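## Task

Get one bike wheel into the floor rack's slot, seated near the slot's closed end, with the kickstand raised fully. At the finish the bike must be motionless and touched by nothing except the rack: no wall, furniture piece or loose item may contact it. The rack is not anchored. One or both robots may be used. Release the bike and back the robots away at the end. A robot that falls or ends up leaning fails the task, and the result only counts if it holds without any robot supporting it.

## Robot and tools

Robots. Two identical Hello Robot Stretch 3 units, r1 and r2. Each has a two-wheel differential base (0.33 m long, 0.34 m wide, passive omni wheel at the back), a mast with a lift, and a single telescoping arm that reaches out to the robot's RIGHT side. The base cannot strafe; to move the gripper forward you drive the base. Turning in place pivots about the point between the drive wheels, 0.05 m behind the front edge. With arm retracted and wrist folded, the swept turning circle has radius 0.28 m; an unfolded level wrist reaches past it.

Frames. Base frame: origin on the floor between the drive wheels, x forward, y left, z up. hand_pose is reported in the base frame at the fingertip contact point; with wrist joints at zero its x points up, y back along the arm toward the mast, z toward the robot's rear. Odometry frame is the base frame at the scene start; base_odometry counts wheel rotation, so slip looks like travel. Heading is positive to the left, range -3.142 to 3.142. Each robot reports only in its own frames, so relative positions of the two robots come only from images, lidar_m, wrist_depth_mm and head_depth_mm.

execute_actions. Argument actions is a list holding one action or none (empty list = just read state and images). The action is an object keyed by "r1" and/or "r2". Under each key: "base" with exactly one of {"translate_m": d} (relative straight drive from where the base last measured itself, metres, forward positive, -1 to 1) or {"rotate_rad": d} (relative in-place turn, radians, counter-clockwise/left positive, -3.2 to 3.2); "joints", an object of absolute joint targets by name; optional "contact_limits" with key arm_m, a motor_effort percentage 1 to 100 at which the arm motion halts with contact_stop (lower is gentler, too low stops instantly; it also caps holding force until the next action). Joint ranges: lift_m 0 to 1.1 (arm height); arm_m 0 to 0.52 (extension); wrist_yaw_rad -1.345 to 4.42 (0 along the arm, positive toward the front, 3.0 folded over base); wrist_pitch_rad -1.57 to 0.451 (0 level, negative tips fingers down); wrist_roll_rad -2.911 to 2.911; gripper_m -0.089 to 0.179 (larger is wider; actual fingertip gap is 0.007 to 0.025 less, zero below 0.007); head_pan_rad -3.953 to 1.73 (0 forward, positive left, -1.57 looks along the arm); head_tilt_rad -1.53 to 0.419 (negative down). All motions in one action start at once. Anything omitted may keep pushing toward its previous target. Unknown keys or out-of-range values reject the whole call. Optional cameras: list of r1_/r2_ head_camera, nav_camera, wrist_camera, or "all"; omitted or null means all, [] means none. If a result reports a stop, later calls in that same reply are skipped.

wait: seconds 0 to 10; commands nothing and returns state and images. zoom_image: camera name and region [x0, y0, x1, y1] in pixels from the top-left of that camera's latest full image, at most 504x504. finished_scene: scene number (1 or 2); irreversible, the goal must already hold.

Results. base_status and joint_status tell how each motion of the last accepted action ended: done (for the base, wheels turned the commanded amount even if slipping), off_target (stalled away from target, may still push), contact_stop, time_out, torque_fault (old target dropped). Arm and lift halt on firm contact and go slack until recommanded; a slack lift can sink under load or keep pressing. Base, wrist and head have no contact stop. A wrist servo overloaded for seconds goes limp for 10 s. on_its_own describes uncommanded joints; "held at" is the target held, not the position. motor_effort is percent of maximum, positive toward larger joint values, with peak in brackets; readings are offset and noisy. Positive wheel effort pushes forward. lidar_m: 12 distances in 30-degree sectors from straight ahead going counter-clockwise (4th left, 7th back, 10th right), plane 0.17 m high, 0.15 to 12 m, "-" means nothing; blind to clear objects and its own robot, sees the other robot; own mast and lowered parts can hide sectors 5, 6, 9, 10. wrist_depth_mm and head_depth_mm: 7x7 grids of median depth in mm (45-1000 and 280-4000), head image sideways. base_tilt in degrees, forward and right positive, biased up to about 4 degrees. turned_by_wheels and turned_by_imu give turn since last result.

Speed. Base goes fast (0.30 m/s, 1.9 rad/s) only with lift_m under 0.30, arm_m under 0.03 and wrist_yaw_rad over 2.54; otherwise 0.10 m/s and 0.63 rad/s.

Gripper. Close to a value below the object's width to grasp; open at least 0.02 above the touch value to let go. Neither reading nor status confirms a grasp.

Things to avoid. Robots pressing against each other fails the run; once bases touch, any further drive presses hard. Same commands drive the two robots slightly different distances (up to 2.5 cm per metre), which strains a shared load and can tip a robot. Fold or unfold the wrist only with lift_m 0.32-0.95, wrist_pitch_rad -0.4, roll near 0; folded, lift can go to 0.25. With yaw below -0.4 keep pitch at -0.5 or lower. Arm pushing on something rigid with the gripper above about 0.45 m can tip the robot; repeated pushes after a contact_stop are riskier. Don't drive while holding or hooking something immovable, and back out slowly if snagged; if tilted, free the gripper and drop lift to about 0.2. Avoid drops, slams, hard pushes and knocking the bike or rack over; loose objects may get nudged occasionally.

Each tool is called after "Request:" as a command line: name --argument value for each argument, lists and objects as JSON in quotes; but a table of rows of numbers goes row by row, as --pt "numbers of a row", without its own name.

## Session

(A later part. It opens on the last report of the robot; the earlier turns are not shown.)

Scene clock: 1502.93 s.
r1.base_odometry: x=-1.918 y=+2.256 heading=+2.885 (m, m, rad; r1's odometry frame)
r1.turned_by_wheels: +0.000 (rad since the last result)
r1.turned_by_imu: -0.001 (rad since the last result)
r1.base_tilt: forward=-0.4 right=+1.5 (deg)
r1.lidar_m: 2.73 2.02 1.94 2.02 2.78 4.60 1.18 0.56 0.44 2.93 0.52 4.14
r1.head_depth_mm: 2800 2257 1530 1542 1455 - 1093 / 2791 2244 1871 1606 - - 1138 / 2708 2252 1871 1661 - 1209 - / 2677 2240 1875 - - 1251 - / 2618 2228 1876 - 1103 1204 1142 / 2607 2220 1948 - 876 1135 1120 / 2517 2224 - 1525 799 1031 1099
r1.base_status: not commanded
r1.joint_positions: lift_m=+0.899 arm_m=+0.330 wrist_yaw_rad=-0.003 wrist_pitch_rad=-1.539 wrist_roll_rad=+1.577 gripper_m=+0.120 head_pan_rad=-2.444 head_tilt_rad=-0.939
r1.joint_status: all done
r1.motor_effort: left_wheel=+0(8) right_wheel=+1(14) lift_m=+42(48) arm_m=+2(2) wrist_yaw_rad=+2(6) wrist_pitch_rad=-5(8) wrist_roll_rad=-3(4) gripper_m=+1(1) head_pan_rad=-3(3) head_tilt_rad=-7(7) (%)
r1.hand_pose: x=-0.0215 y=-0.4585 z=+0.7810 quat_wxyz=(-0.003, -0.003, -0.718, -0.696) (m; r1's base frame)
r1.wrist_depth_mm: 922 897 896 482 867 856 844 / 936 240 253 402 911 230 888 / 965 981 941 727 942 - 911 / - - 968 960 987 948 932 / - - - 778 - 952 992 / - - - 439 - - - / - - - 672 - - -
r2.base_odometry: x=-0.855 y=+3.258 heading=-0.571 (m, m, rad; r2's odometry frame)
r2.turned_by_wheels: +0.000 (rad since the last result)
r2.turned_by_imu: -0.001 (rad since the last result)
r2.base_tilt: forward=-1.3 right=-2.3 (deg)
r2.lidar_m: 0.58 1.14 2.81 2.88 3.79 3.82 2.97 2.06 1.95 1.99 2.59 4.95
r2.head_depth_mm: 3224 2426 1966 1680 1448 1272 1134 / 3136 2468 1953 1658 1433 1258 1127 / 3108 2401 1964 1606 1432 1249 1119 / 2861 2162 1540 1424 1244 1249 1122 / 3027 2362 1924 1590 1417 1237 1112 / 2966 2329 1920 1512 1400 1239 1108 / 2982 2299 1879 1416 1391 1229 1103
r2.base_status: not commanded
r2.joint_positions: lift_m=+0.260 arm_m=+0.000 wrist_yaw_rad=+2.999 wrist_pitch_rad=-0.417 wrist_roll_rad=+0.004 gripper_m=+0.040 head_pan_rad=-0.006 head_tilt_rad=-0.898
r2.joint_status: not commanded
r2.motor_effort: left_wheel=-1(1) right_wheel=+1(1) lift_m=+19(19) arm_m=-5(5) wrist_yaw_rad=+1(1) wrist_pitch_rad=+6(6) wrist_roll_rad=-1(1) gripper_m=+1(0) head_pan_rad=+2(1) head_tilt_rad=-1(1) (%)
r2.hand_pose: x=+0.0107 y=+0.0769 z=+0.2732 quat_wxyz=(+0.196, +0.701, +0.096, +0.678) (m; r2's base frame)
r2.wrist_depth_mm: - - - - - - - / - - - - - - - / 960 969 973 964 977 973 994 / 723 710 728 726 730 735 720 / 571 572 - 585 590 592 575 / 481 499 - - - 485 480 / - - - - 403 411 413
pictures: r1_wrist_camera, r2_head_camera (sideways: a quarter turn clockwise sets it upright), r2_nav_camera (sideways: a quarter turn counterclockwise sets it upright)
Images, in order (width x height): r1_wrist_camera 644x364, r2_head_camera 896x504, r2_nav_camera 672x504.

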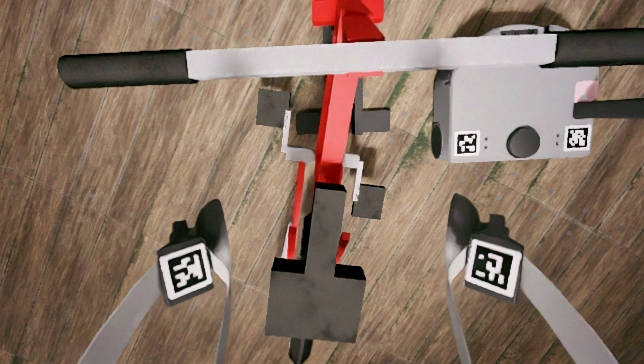

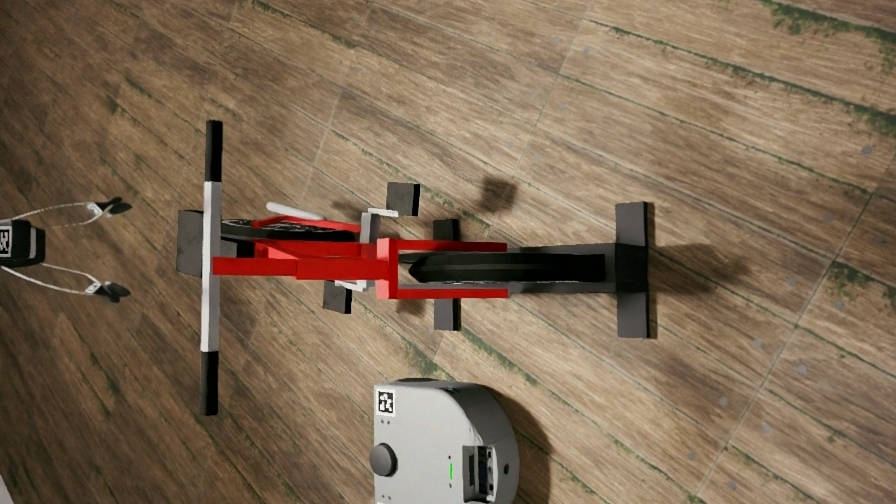

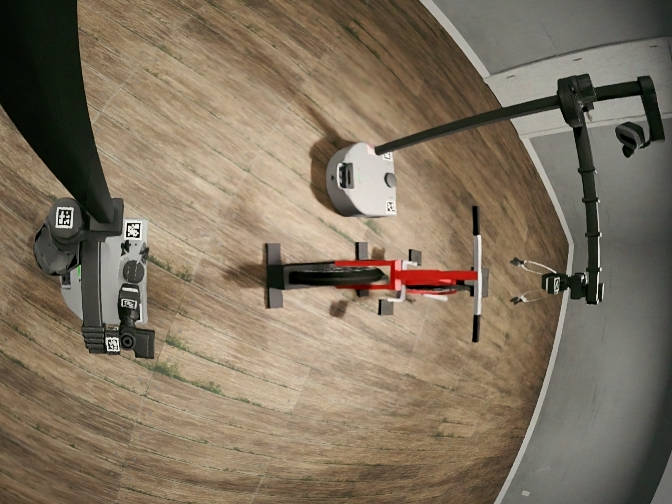

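Request:
execute_actions --actions '[{"r1": {"base": {"translate_m": 0.4}, "joints": {"arm_m": 0.0, "head_pan_rad": -1.9, "head_tilt_rad": -0.95}}}]' --cameras '["r1_head_camera", "r1_nav_camera", "r2_head_camera", "r2_nav_camera"]'

Scene clock: 1524.30 s.
r1.base_odometry: x=-2.305 y=+2.358 heading=+2.885 (m, m, rad; r1's odometry frame)
r1.turned_by_wheels: +0.000 (rad since the last result)
r1.turned_by_imu: +0.001 (rad since the last result)
r1.base_tilt: forward=-0.5 right=+1.5 (deg)
r1.lidar_m: 2.43 1.77 1.74 1.81 2.49 4.91 1.52 0.71 0.52 0.52 3.93 3.79
r1.head_depth_mm: 2627 2257 1861 - - - 1123 / 2705 2258 1897 - - 1209 1136 / 2707 2238 1874 - - - 1163 / 2741 2246 1853 - - - 1153 / 2795 2249 1862 1652 - - 1117 / 2768 2224 1850 1627 1246 1260 1119 / 2790 2234 1848 1586 1396 1235 1113
r1.base_status: done
r1.joint_positions: lift_m=+0.899 arm_m=+0.002 wrist_yaw_rad=-0.001 wrist_pitch_rad=-1.540 wrist_roll_rad=+1.575 gripper_m=+0.120 head_pan_rad=-1.907 head_tilt_rad=-0.939
r1.joint_status: all done
joint sent to its limit — the command would take r1.arm_m past its lower limit, so that joint was sent only as far as its limit.
r1.motor_effort: left_wheel=-2(6) right_wheel=+1(4) lift_m=+41(42) arm_m=-4(4) wrist_yaw_rad=+1(2) wrist_pitch_rad=-5(6) wrist_roll_rad=-3(3) gripper_m=+0(1) head_pan_rad=+4(39) head_tilt_rad=-8(8) (%)
r1.hand_pose: x=-0.0215 y=-0.1305 z=+0.7810 quat_wxyz=(-0.002, -0.002, -0.718, -0.696) (m; r1's base frame)
r1.wrist_depth_mm: 384 898 892 877 883 879 847 / 928 696 929 909 - 902 884 / 973 666 958 948 - 920 932 / - 740 982 972 960 937 943 / - - - - - 971 986 / - - - - - - 994 / - - - - - - -
r2.base_odometry: x=-0.855 y=+3.258 heading=-0.571 (m, m, rad; r2's odometry frame)
r2.turned_by_wheels: +0.000 (rad since the last result)
r2.turned_by_imu: -0.002 (rad since the last result)
r2.base_tilt: forward=-1.4 right=-2.2 (deg)
r2.lidar_m: 0.58 1.52 2.82 2.88 3.76 3.82 2.97 2.06 1.95 1.98 2.59 4.92
r2.head_depth_mm: 3199 2474 2006 1670 1452 1261 1141 / 3160 2408 1961 1661 1437 1260 1131 / 3084 2398 1949 1623 1425 1257 1126 / 3023 2165 1545 1438 1251 1252 1118 / 3061 2362 1939 1597 1425 1250 1112 / 2968 2326 1752 1623 1407 1237 1104 / 2894 2329 1675 1598 1377 1240 1106
r2.base_status: not commanded
r2.joint_positions: lift_m=+0.260 arm_m=+0.000 wrist_yaw_rad=+2.999 wrist_pitch_rad=-0.417 wrist_roll_rad=+0.004 gripper_m=+0.040 head_pan_rad=-0.006 head_tilt_rad=-0.898
r2.joint_status: not commanded
r2.motor_effort: left_wheel=-1(0) right_wheel=+1(1) lift_m=+19(19) arm_m=-5(5) wrist_yaw_rad=+2(1) wrist_pitch_rad=+6(6) wrist_roll_rad=-1(1) gripper_m=-1(1) head_pan_rad=+1(1) head_tilt_rad=-1(1) (%)
r2.hand_pose: x=+0.0107 y=+0.0769 z=+0.2732 quat_wxyz=(+0.196, +0.701, +0.096, +0.678) (m; r2's base frame)
r2.wrist_depth_mm: - - - - - - - / - - - - - - - / 965 975 975 972 973 966 977 / 718 712 742 723 729 726 724 / 578 579 - 578 591 577 586 / 478 496 - - - 482 485 / - - - - 400 413 415
pictures: r1_head_camera (sideways: a quarter turn clockwise sets it upright), r1_nav_camera (sideways: a quarter turn counterclockwise sets it upright), r2_head_camera (sideways: a quarter turn clockwise sets it upright), r2_nav_camera (sideways: a quarter turn counterclockwise sets it upright)
Images, in order (width x height): r1_head_camera 896x504, r1_nav_camera 672x504, r2_head_camera 896x504, r2_nav_camera 672x504.

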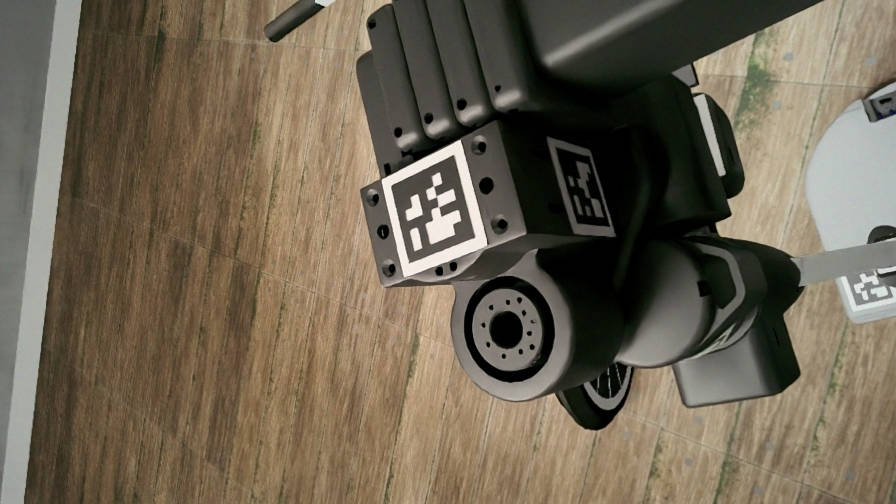

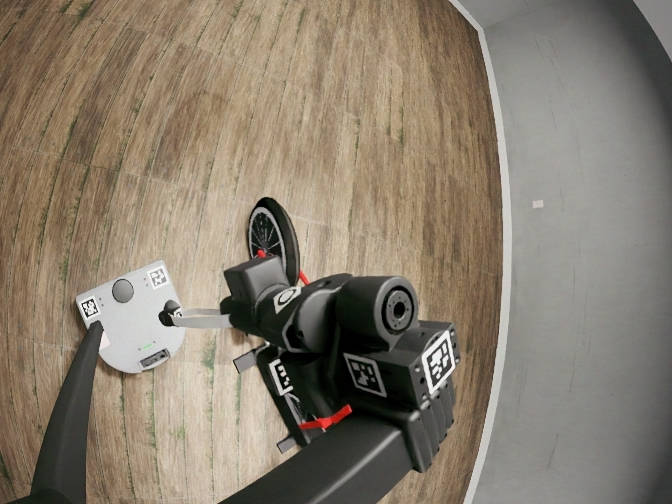

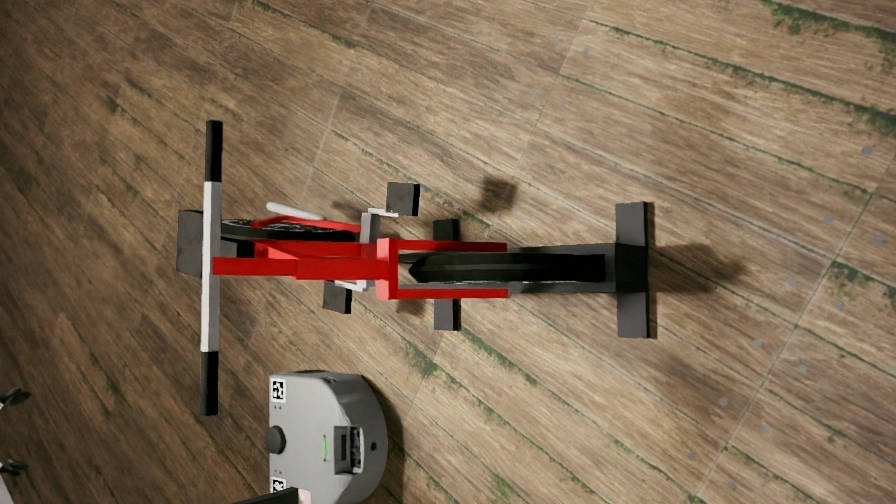

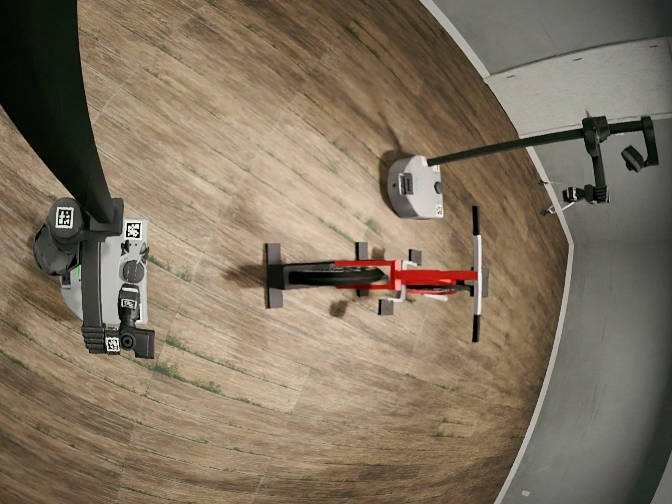

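Request:
zoom_image --camera "r2_head_camera" --region '[170, 160, 450, 330]'

Request:
execute_actions --actions '[{"r1": {"base": {"rotate_rad": 0.9}}}]' --cameras '[]'

Request:
execute_actions --actions '[{"r1": {"base": {"translate_m": 0.3}, "joints": {"head_pan_rad": -2.9, "head_tilt_rad": -0.8}}}]' --cameras '["r1_head_camera", "r1_nav_camera", "r2_head_camera", "r2_nav_camera"]'

Region (170, 160, 450, 330) of r2_head_camera's 896x504 image, scaled by 1.800, with more detail than that image has; it fills the top 306 rows of this view, and the rest is white.

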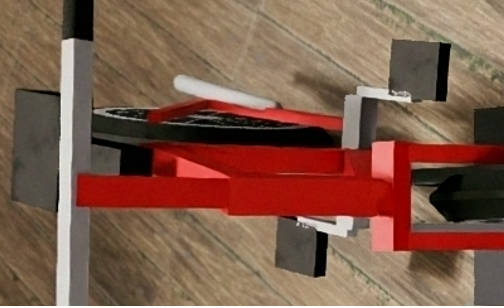

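Scene clock: 1539.23 s.
r1.base_odometry: x=-2.305 y=+2.358 heading=-2.498 (m, m, rad; r1's odometry frame)
r1.turned_by_wheels: +0.900 (rad since the last result)
r1.turned_by_imu: +0.885 (rad since the last result)
r1.base_tilt: forward=-0.4 right=+1.4 (deg)
r1.lidar_m: 1.74 1.76 2.18 4.41 4.99 0.71 0.54 0.52 0.55 3.79 2.93 1.88
r1.head_depth_mm: 2812 2264 1900 - - - 1122 / 2799 2251 1897 - - 1211 1133 / 2839 2252 1870 - - - 1163 / 2785 2235 1859 - - - 1153 / 2806 2224 1865 1648 - - 1121 / 2785 2220 1858 1622 1372 1264 1121 / 2784 2225 1852 1585 1391 1241 1113
r1.base_status: done
r1.joint_positions: lift_m=+0.899 arm_m=+0.002 wrist_yaw_rad=-0.001 wrist_pitch_rad=-1.540 wrist_roll_rad=+1.575 gripper_m=+0.120 head_pan_rad=-1.907 head_tilt_rad=-0.939
r1.joint_status: not commanded
r1.motor_effort: left_wheel=-3(8) right_wheel=+2(6) lift_m=+41(41) arm_m=-4(4) wrist_yaw_rad=+1(1) wrist_pitch_rad=-5(5) wrist_roll_rad=-3(3) gripper_m=+0(1) head_pan_rad=+4(4) head_tilt_rad=-8(7) (%)
r1.hand_pose: x=-0.0215 y=-0.1305 z=+0.7810 quat_wxyz=(-0.002, -0.002, -0.718, -0.696) (m; r1's base frame)
r1.wrist_depth_mm: 899 898 909 885 878 868 878 / 933 939 933 909 - 869 901 / 982 950 955 936 - 918 920 / - - 992 999 996 960 937 / - - - 995 - 972 987 / - - - - - - 977 / - - - - - - -
r2.base_odometry: x=-0.855 y=+3.258 heading=-0.571 (m, m, rad; r2's odometry frame)
r2.turned_by_wheels: +0.000 (rad since the last result)
r2.turned_by_imu: -0.001 (rad since the last result)
r2.base_tilt: forward=-1.4 right=-2.3 (deg)
r2.lidar_m: 0.58 1.41 2.82 2.88 3.74 3.81 2.99 2.06 1.95 1.99 2.59 4.92
r2.head_depth_mm: 3195 2445 1992 1671 1444 1266 1132 / 3243 2421 1961 1666 1431 1266 1129 / 3137 2425 1982 1616 1427 1256 1125 / 3105 2136 1533 1438 1250 1254 1121 / 3067 2361 1878 1598 1415 1244 1111 / 3013 2341 1724 1606 1404 1236 1105 / 2930 2233 1768 1615 1394 1226 1102
r2.base_status: not commanded
r2.joint_positions: lift_m=+0.260 arm_m=+0.000 wrist_yaw_rad=+2.999 wrist_pitch_rad=-0.417 wrist_roll_rad=+0.004 gripper_m=+0.040 head_pan_rad=-0.006 head_tilt_rad=-0.898
r2.joint_status: not commanded
r2.motor_effort: left_wheel=-1(1) right_wheel=+2(1) lift_m=+19(19) arm_m=-5(5) wrist_yaw_rad=+1(1) wrist_pitch_rad=+6(6) wrist_roll_rad=-1(1) gripper_m=+0(0) head_pan_rad=+2(2) head_tilt_rad=-1(1) (%)
r2.hand_pose: x=+0.0107 y=+0.0769 z=+0.2732 quat_wxyz=(+0.196, +0.701, +0.096, +0.678) (m; r2's base frame)
r2.wrist_depth_mm: - - - - - - - / - - - - - - - / 951 963 952 973 977 962 969 / 713 727 738 726 728 722 724 / 574 573 - 572 588 584 583 / 480 497 - - - 487 481 / - - - - 401 413 416
pictures: none
No camera images: the call's "cameras" was empty. Leave "cameras" out to get every camera's image.

Scene clock: 1543.40 s.
r1.base_odometry: x=-2.545 y=+2.178 heading=-2.498 (m, m, rad; r1's odometry frame)
r1.turned_by_wheels: +0.000 (rad since the last result)
r1.turned_by_imu: +0.001 (rad since the last result)
r1.base_tilt: forward=-0.4 right=+1.5 (deg)
r1.lidar_m: 1.45 1.46 1.81 3.70 5.03 1.06 0.81 0.78 4.09 3.75 2.43 1.56
r1.head_depth_mm: 2891 2933 2172 - - - - / 2911 2916 2232 1445 1444 - - / 2989 2910 2229 1150 1450 - - / 2989 2883 2214 1747 1354 - - / 3045 2884 2211 1807 1275 - 1110 / 3105 2851 2215 1796 1519 - 1110 / 3162 2861 2208 1783 1580 - -
r1.base_status: done
r1.joint_positions: lift_m=+0.899 arm_m=+0.002 wrist_yaw_rad=-0.001 wrist_pitch_rad=-1.540 wrist_roll_rad=+1.575 gripper_m=+0.120 head_pan_rad=-2.893 head_tilt_rad=-0.804
r1.joint_status: all done
r1.motor_effort: left_wheel=-3(3) right_wheel=+2(4) lift_m=+42(41) arm_m=-4(4) wrist_yaw_rad=+2(1) wrist_pitch_rad=-5(5) wrist_roll_rad=-3(3) gripper_m=+1(1) head_pan_rad=-4(43) head_tilt_rad=+2(21) (%)
r1.hand_pose: x=-0.0215 y=-0.1305 z=+0.7810 quat_wxyz=(-0.002, -0.002, -0.718, -0.696) (m; r1's base frame)
r1.wrist_depth_mm: 939 889 902 905 866 881 856 / 944 952 941 907 - 889 885 / 966 971 943 945 - 930 918 / - 996 972 968 995 967 947 / - - - - - 980 985 / - - - - - - - / - - - - - - -
r2.base_odometry: x=-0.855 y=+3.258 heading=-0.571 (m, m, rad; r2's odometry frame)
r2.turned_by_wheels: +0.000 (rad since the last result)
r2.turned_by_imu: -0.001 (rad since the last result)
r2.base_tilt: forward=-1.5 right=-2.4 (deg)
r2.lidar_m: 0.58 1.65 2.82 2.88 3.75 3.82 2.98 2.07 1.95 1.99 2.59 4.94
r2.head_depth_mm: 3177 2410 1978 1683 1441 1265 1131 / 3218 2413 1989 1671 1442 1268 1134 / 3068 2396 1963 1622 1429 1256 1124 / 3044 2186 1532 1428 1243 1257 1123 / 3047 2323 1924 1594 1410 1250 1113 / 3025 2331 1912 1617 1403 1241 1104 / 2978 2344 1800 1613 1385 1230 1101
r2.base_status: not commanded
r2.joint_positions: lift_m=+0.260 arm_m=+0.000 wrist_yaw_rad=+2.999 wrist_pitch_rad=-0.417 wrist_roll_rad=+0.004 gripper_m=+0.040 head_pan_rad=-0.006 head_tilt_rad=-0.898
r2.joint_status: not commanded
r2.motor_effort: left_wheel=-1(0) right_wheel=+1(1) lift_m=+19(19) arm_m=-5(5) wrist_yaw_rad=+1(2) wrist_pitch_rad=+6(6) wrist_roll_rad=-1(1) gripper_m=+0(0) head_pan_rad=+2(2) head_tilt_rad=-1(1) (%)
r2.hand_pose: x=+0.0107 y=+0.0769 z=+0.2732 quat_wxyz=(+0.196, +0.701, +0.096, +0.678) (m; r2's base frame)
r2.wrist_depth_mm: - - - - - - - / - - - - - - - / 968 955 973 940 965 970 946 / 717 732 740 714 724 716 725 / 581 570 - 579 587 585 585 / 481 501 - - - 484 486 / - - - - 400 413 416
pictures: r1_head_camera (sideways: a quarter turn clockwise sets it upright), r1_nav_camera (sideways: a quarter turn counterclockwise sets it upright), r2_head_camera (sideways: a quarter turn clockwise sets it upright), r2_nav_camera (sideways: a quarter turn counterclockwise sets it upright)
Images, in order (width x height): r1_head_camera 896x504, r1_nav_camera 672x504, r2_head_camera 896x504, r2_nav_camera 672x504.

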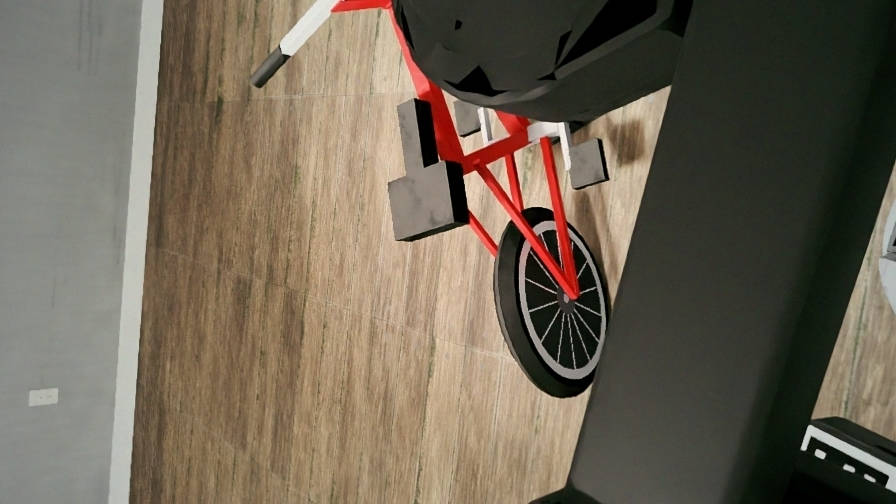

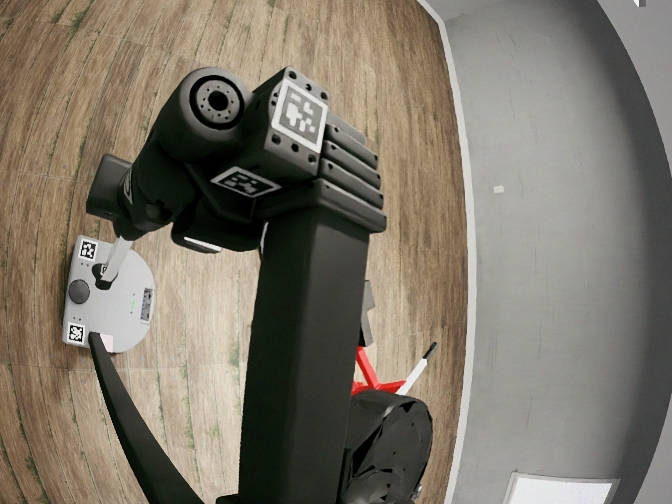

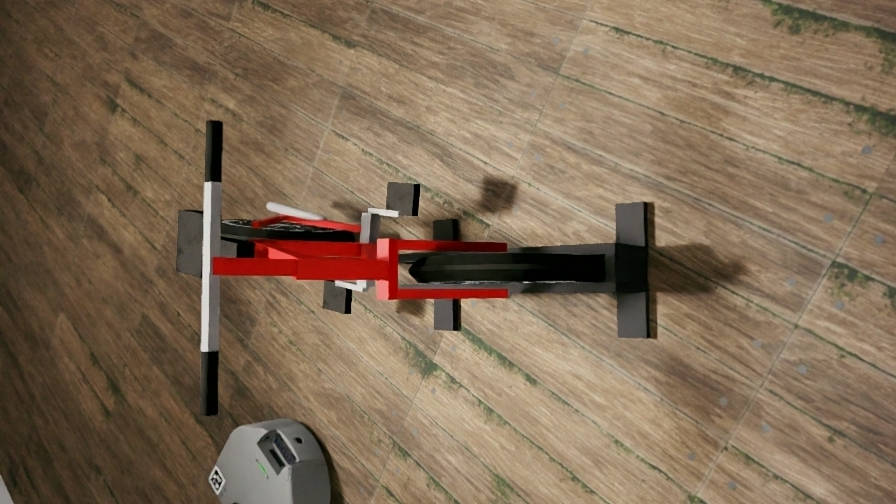

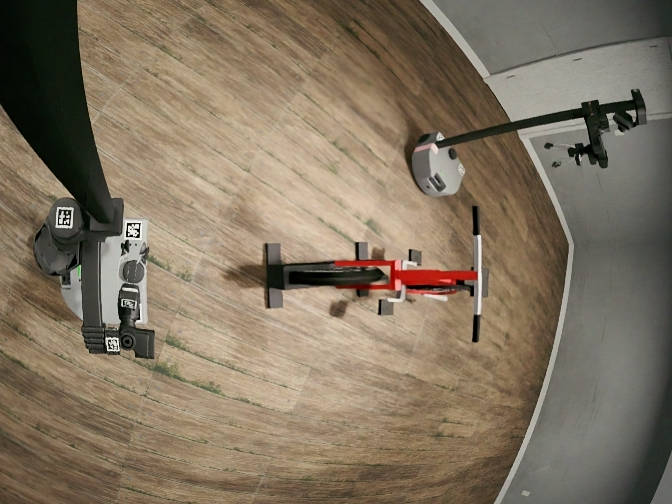

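Request:
execute_actions --actions '[{"r2": {"base": {"rotate_rad": -0.75}, "joints": {"head_pan_rad": 1.6, "head_tilt_rad": -0.8}}}]' --cameras '[]'

Request:
execute_actions --actions '[{"r2": {"base": {"translate_m": 1.0}}}]' --cameras '["r2_head_camera", "r2_nav_camera"]'

Scene clock: 1560.93 s.
r1.base_odometry: x=-2.545 y=+2.178 heading=-2.498 (m, m, rad; r1's odometry frame)
r1.turned_by_wheels: +0.000 (rad since the last result)
r1.turned_by_imu: +0.000 (rad since the last result)
r1.base_tilt: forward=-0.3 right=+1.4 (deg)
r1.lidar_m: 1.45 1.46 1.81 3.70 5.03 1.06 0.81 0.78 4.13 3.75 2.43 1.56
r1.head_depth_mm: 2927 2949 2166 - - - - / 2908 2917 2244 1439 1444 - - / 2989 2903 2224 1152 1451 - - / 3013 2870 2224 1760 1355 - - / 3063 2900 2210 1807 1274 - 1111 / 3074 2878 2203 1813 1512 - 1116 / 3147 2871 2192 1804 1587 - -
r1.base_status: not commanded
r1.joint_positions: lift_m=+0.899 arm_m=+0.002 wrist_yaw_rad=-0.001 wrist_pitch_rad=-1.540 wrist_roll_rad=+1.575 gripper_m=+0.120 head_pan_rad=-2.893 head_tilt_rad=-0.804
r1.joint_status: not commanded
r1.motor_effort: left_wheel=-2(3) right_wheel=+2(2) lift_m=+42(42) arm_m=-4(4) wrist_yaw_rad=+1(1) wrist_pitch_rad=-5(5) wrist_roll_rad=-3(3) gripper_m=+1(1) head_pan_rad=-3(4) head_tilt_rad=+3(2) (%)
r1.hand_pose: x=-0.0215 y=-0.1305 z=+0.7810 quat_wxyz=(-0.002, -0.002, -0.718, -0.696) (m; r1's base frame)
r1.wrist_depth_mm: 911 905 911 892 881 856 860 / 933 930 931 917 - 909 916 / - 982 956 958 - 909 928 / - 989 - 951 958 934 933 / - - - - 997 970 967 / - - - - - - - / - - - - - - -
r2.base_odometry: x=-0.855 y=+3.258 heading=-1.321 (m, m, rad; r2's odometry frame)
r2.turned_by_wheels: -0.750 (rad since the last result)
r2.turned_by_imu: -0.752 (rad since the last result)
r2.base_tilt: forward=-1.4 right=-2.3 (deg)
r2.lidar_m: 3.71 0.58 1.66 2.82 2.82 3.22 3.83 3.81 2.30 1.95 1.95 2.21
r2.head_depth_mm: 2802 2991 1927 1782 1547 1327 1107 / 2731 2905 2274 1822 1524 1313 1162 / 2657 2876 2239 1809 1519 1310 1147 / 2606 2773 2216 1794 1504 1301 1142 / 2535 2745 2158 1791 1497 1290 1138 / 2469 2714 2164 1757 1497 1313 - / 2420 2654 2159 1789 1532 - 1091
r2.base_status: done
r2.joint_positions: lift_m=+0.260 arm_m=+0.000 wrist_yaw_rad=+2.999 wrist_pitch_rad=-0.417 wrist_roll_rad=+0.004 gripper_m=+0.040 head_pan_rad=+1.593 head_tilt_rad=-0.803
r2.joint_status: all done
r2.motor_effort: left_wheel=+2(7) right_wheel=-2(7) lift_m=+19(19) arm_m=-5(5) wrist_yaw_rad=+1(2) wrist_pitch_rad=+6(6) wrist_roll_rad=-1(1) gripper_m=+0(0) head_pan_rad=+1(26) head_tilt_rad=+1(9) (%)
r2.hand_pose: x=+0.0107 y=+0.0769 z=+0.2732 quat_wxyz=(+0.196, +0.701, +0.096, +0.678) (m; r2's base frame)
r2.wrist_depth_mm: - - - - - - - / - - - - - - 524 / 947 947 955 971 978 966 511 / 718 717 738 722 733 700 519 / 571 574 - 582 592 569 544 / 477 497 - - - 483 485 / - - - - 402 415 416
pictures: none
No camera images: the call's "cameras" was empty. Leave "cameras" out to get every camera's image.

Scene clock: 1566.03 s.
r1.base_odometry: x=-2.545 y=+2.178 heading=-2.498 (m, m, rad; r1's odometry frame)
r1.turned_by_wheels: +0.000 (rad since the last result)
r1.turned_by_imu: +0.000 (rad since the last result)
r1.base_tilt: forward=-0.4 right=+1.4 (deg)
r1.lidar_m: 1.45 1.46 1.81 3.69 5.01 1.06 0.81 0.78 4.08 3.73 2.43 1.56
r1.head_depth_mm: 2836 1752 1786 - - - - / 2934 2924 1848 1433 1449 - - / 2978 2926 2218 1153 1461 - - / 3011 2911 2218 1766 1356 - - / 3044 2888 2209 1797 1277 - 1115 / 3052 2889 2213 1805 1516 - 1116 / 3137 2849 2200 1791 1583 - -
r1.base_status: not commanded
r1.joint_positions: lift_m=+0.899 arm_m=+0.002 wrist_yaw_rad=-0.001 wrist_pitch_rad=-1.540 wrist_roll_rad=+1.575 gripper_m=+0.120 head_pan_rad=-2.893 head_tilt_rad=-0.804
r1.joint_status: not commanded
r1.motor_effort: left_wheel=-3(2) right_wheel=+2(2) lift_m=+41(42) arm_m=-4(4) wrist_yaw_rad=+1(0) wrist_pitch_rad=-5(5) wrist_roll_rad=-3(3) gripper_m=+0(1) head_pan_rad=-4(4) head_tilt_rad=+3(0) (%)
r1.hand_pose: x=-0.0215 y=-0.1305 z=+0.7810 quat_wxyz=(-0.002, -0.002, -0.718, -0.696) (m; r1's base frame)
r1.wrist_depth_mm: 935 910 920 879 910 886 854 / 922 937 930 901 - 907 900 / 999 978 949 951 - 926 935 / - 982 - - 970 969 971 / - - - 999 989 976 994 / - - - - - - - / - - - - - - -
r2.base_odometry: x=-0.608 y=+2.289 heading=-1.321 (m, m, rad; r2's odometry frame)
r2.turned_by_wheels: +0.000 (rad since the last result)
r2.turned_by_imu: -0.002 (rad since the last result)
r2.base_tilt: forward=-1.3 right=-2.3 (deg)
r2.lidar_m: 3.17 3.98 1.06 0.82 0.65 0.65 4.78 3.53 1.95 1.66 1.66 1.89
r2.head_depth_mm: 3149 2990 2236 1836 1529 1318 1160 / 3024 2900 2222 1823 1529 1322 1151 / 2911 2913 2215 1420 1481 1303 1144 / 2846 2845 2200 1262 1409 1291 1142 / 2809 2859 1915 1115 1401 1274 1139 / 2681 2688 2007 1713 1275 1285 - / 2658 2758 2119 944 1512 - 1085
r2.base_status: done
r2.joint_positions: lift_m=+0.260 arm_m=+0.000 wrist_yaw_rad=+2.999 wrist_pitch_rad=-0.417 wrist_roll_rad=+0.004 gripper_m=+0.040 head_pan_rad=+1.593 head_tilt_rad=-0.803
r2.joint_status: not commanded
r2.motor_effort: left_wheel=+2(7) right_wheel=-2(4) lift_m=+19(19) arm_m=-5(5) wrist_yaw_rad=+2(1) wrist_pitch_rad=+6(6) wrist_roll_rad=-1(1) gripper_m=+0(0) head_pan_rad=+2(1) head_tilt_rad=+1(1) (%)
r2.hand_pose: x=+0.0107 y=+0.0769 z=+0.2732 quat_wxyz=(+0.196, +0.701, +0.096, +0.678) (m; r2's base frame)
r2.wrist_depth_mm: 488 - - 850 - - - / 501 576 809 878 - - - / 531 604 978 927 961 971 972 / 541 639 737 722 718 728 732 / 554 576 - 574 584 581 582 / 478 496 - - - 481 480 / - - - - 399 417 415
pictures: r2_head_camera (sideways: a quarter turn clockwise sets it upright), r2_nav_camera (sideways: a quarter turn counterclockwise sets it upright)
Images, in order (width x height): r2_head_camera 896x504, r2_nav_camera 672x504.

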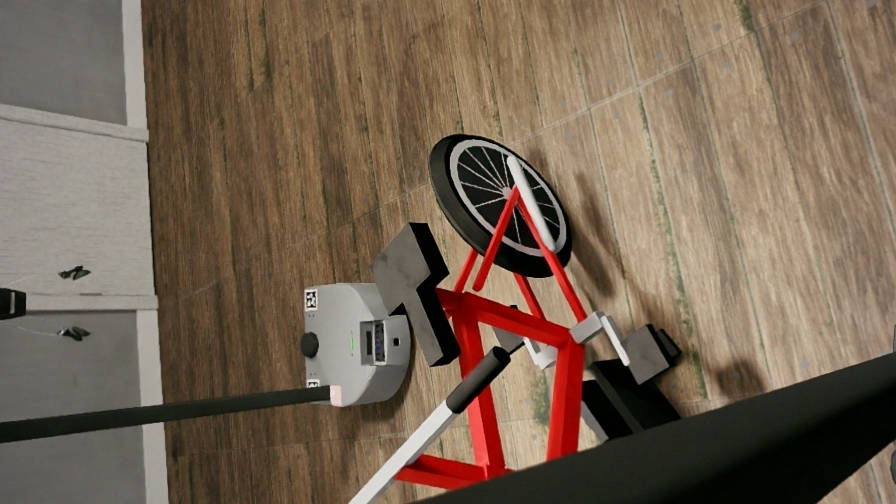

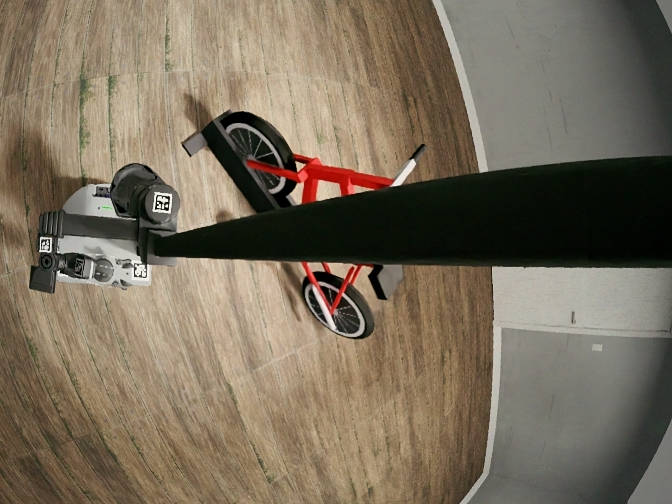

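Request:
execute_actions --actions '[]' --cameras '["r2_wrist_camera", "r2_head_camera"]'

Scene clock: 1572.17 s.
r1.base_odometry: x=-2.545 y=+2.178 heading=-2.498 (m, m, rad; r1's odometry frame)
r1.turned_by_wheels: +0.000 (rad since the last result)
r1.turned_by_imu: +0.000 (rad since the last result)
r1.base_tilt: forward=-0.4 right=+1.4 (deg)
r1.lidar_m: 1.45 1.46 1.82 3.72 5.04 1.06 0.81 0.79 4.09 3.76 2.42 1.56
r1.head_depth_mm: 2828 1740 1790 - - - - / 2985 2957 1843 1442 1451 - - / 2964 2915 2249 1150 1454 - - / 3015 2889 2230 1757 1348 - - / 3086 2900 2212 1795 1276 - 1112 / 3110 2868 2216 1800 1523 - 1116 / 3133 2799 2208 1795 1584 - -
r1.base_status: not commanded
r1.joint_positions: lift_m=+0.899 arm_m=+0.002 wrist_yaw_rad=-0.001 wrist_pitch_rad=-1.540 wrist_roll_rad=+1.575 gripper_m=+0.120 head_pan_rad=-2.893 head_tilt_rad=-0.804
r1.joint_status: not commanded
r1.motor_effort: left_wheel=-2(2) right_wheel=+1(2) lift_m=+41(42) arm_m=-4(4) wrist_yaw_rad=+1(0) wrist_pitch_rad=-5(5) wrist_roll_rad=-3(3) gripper_m=+0(1) head_pan_rad=-3(4) head_tilt_rad=+2(0) (%)
r1.hand_pose: x=-0.0215 y=-0.1305 z=+0.7810 quat_wxyz=(-0.002, -0.002, -0.718, -0.696) (m; r1's base frame)
r1.wrist_depth_mm: 914 891 895 897 874 878 858 / 938 915 927 909 - 915 881 / 996 980 995 957 - 926 897 / - - - 989 993 964 925 / - - - 990 - 976 967 / - - - - - - 996 / - - - - - - -
r2.base_odometry: x=-0.608 y=+2.289 heading=-1.321 (m, m, rad; r2's odometry frame)
r2.turned_by_wheels: +0.000 (rad since the last result)
r2.turned_by_imu: -0.001 (rad since the last result)
r2.base_tilt: forward=-1.3 right=-2.2 (deg)
r2.lidar_m: 3.15 3.98 1.06 0.82 0.65 0.65 4.79 3.54 1.96 1.66 1.66 1.89
r2.head_depth_mm: 3105 2944 2277 1820 1535 1319 1155 / 3010 2908 2225 1814 1532 1308 1159 / 2932 2891 2196 1420 1483 1320 1148 / 2834 2858 2207 1270 1423 1307 1145 / 2770 2815 1913 1109 1404 1267 1142 / 2675 2651 1997 1703 1280 1282 - / 2666 2786 2136 947 1495 - 1089
r2.base_status: done
r2.joint_positions: lift_m=+0.260 arm_m=+0.000 wrist_yaw_rad=+2.999 wrist_pitch_rad=-0.417 wrist_roll_rad=+0.004 gripper_m=+0.040 head_pan_rad=+1.593 head_tilt_rad=-0.803
r2.joint_status: not commanded
r2.motor_effort: left_wheel=+2(7) right_wheel=-2(4) lift_m=+19(19) arm_m=-5(5) wrist_yaw_rad=+2(1) wrist_pitch_rad=+6(6) wrist_roll_rad=-1(1) gripper_m=+0(0) head_pan_rad=+2(1) head_tilt_rad=+1(1) (%)
r2.hand_pose: x=+0.0107 y=+0.0769 z=+0.2732 quat_wxyz=(+0.196, +0.701, +0.096, +0.678) (m; r2's base frame)
r2.wrist_depth_mm: 484 - - 848 - - - / 509 575 803 875 - - - / 527 596 949 957 966 977 965 / 539 640 733 713 722 722 746 / 559 581 - 576 587 586 586 / 482 497 - - - 484 487 / - - - - 399 417 415
pictures: r2_head_camera (sideways: a quarter turn clockwise sets it upright), r2_wrist_camera
Images, in order (width x height): r2_head_camera 896x504, r2_wrist_camera 644x364.

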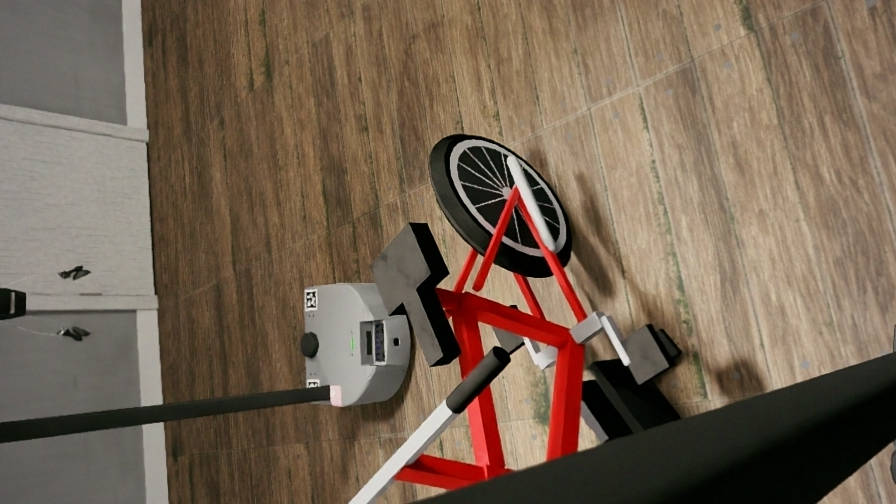

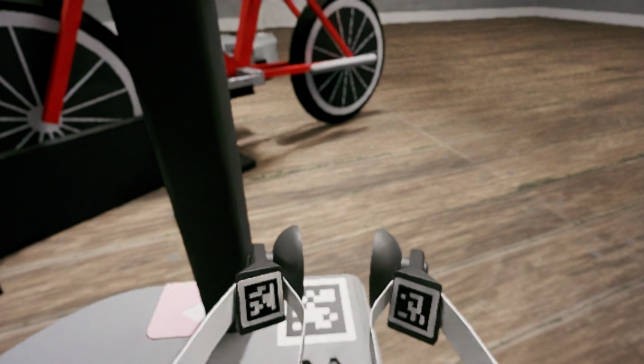

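The kickstand is fully folded, lying horizontal along the chainstay. The front wheel sits at the closed end of the slot, the bike stands still by itself, and both robots are clear.

Request:
finished_scene --scene 2

The scene is finished: the task was done.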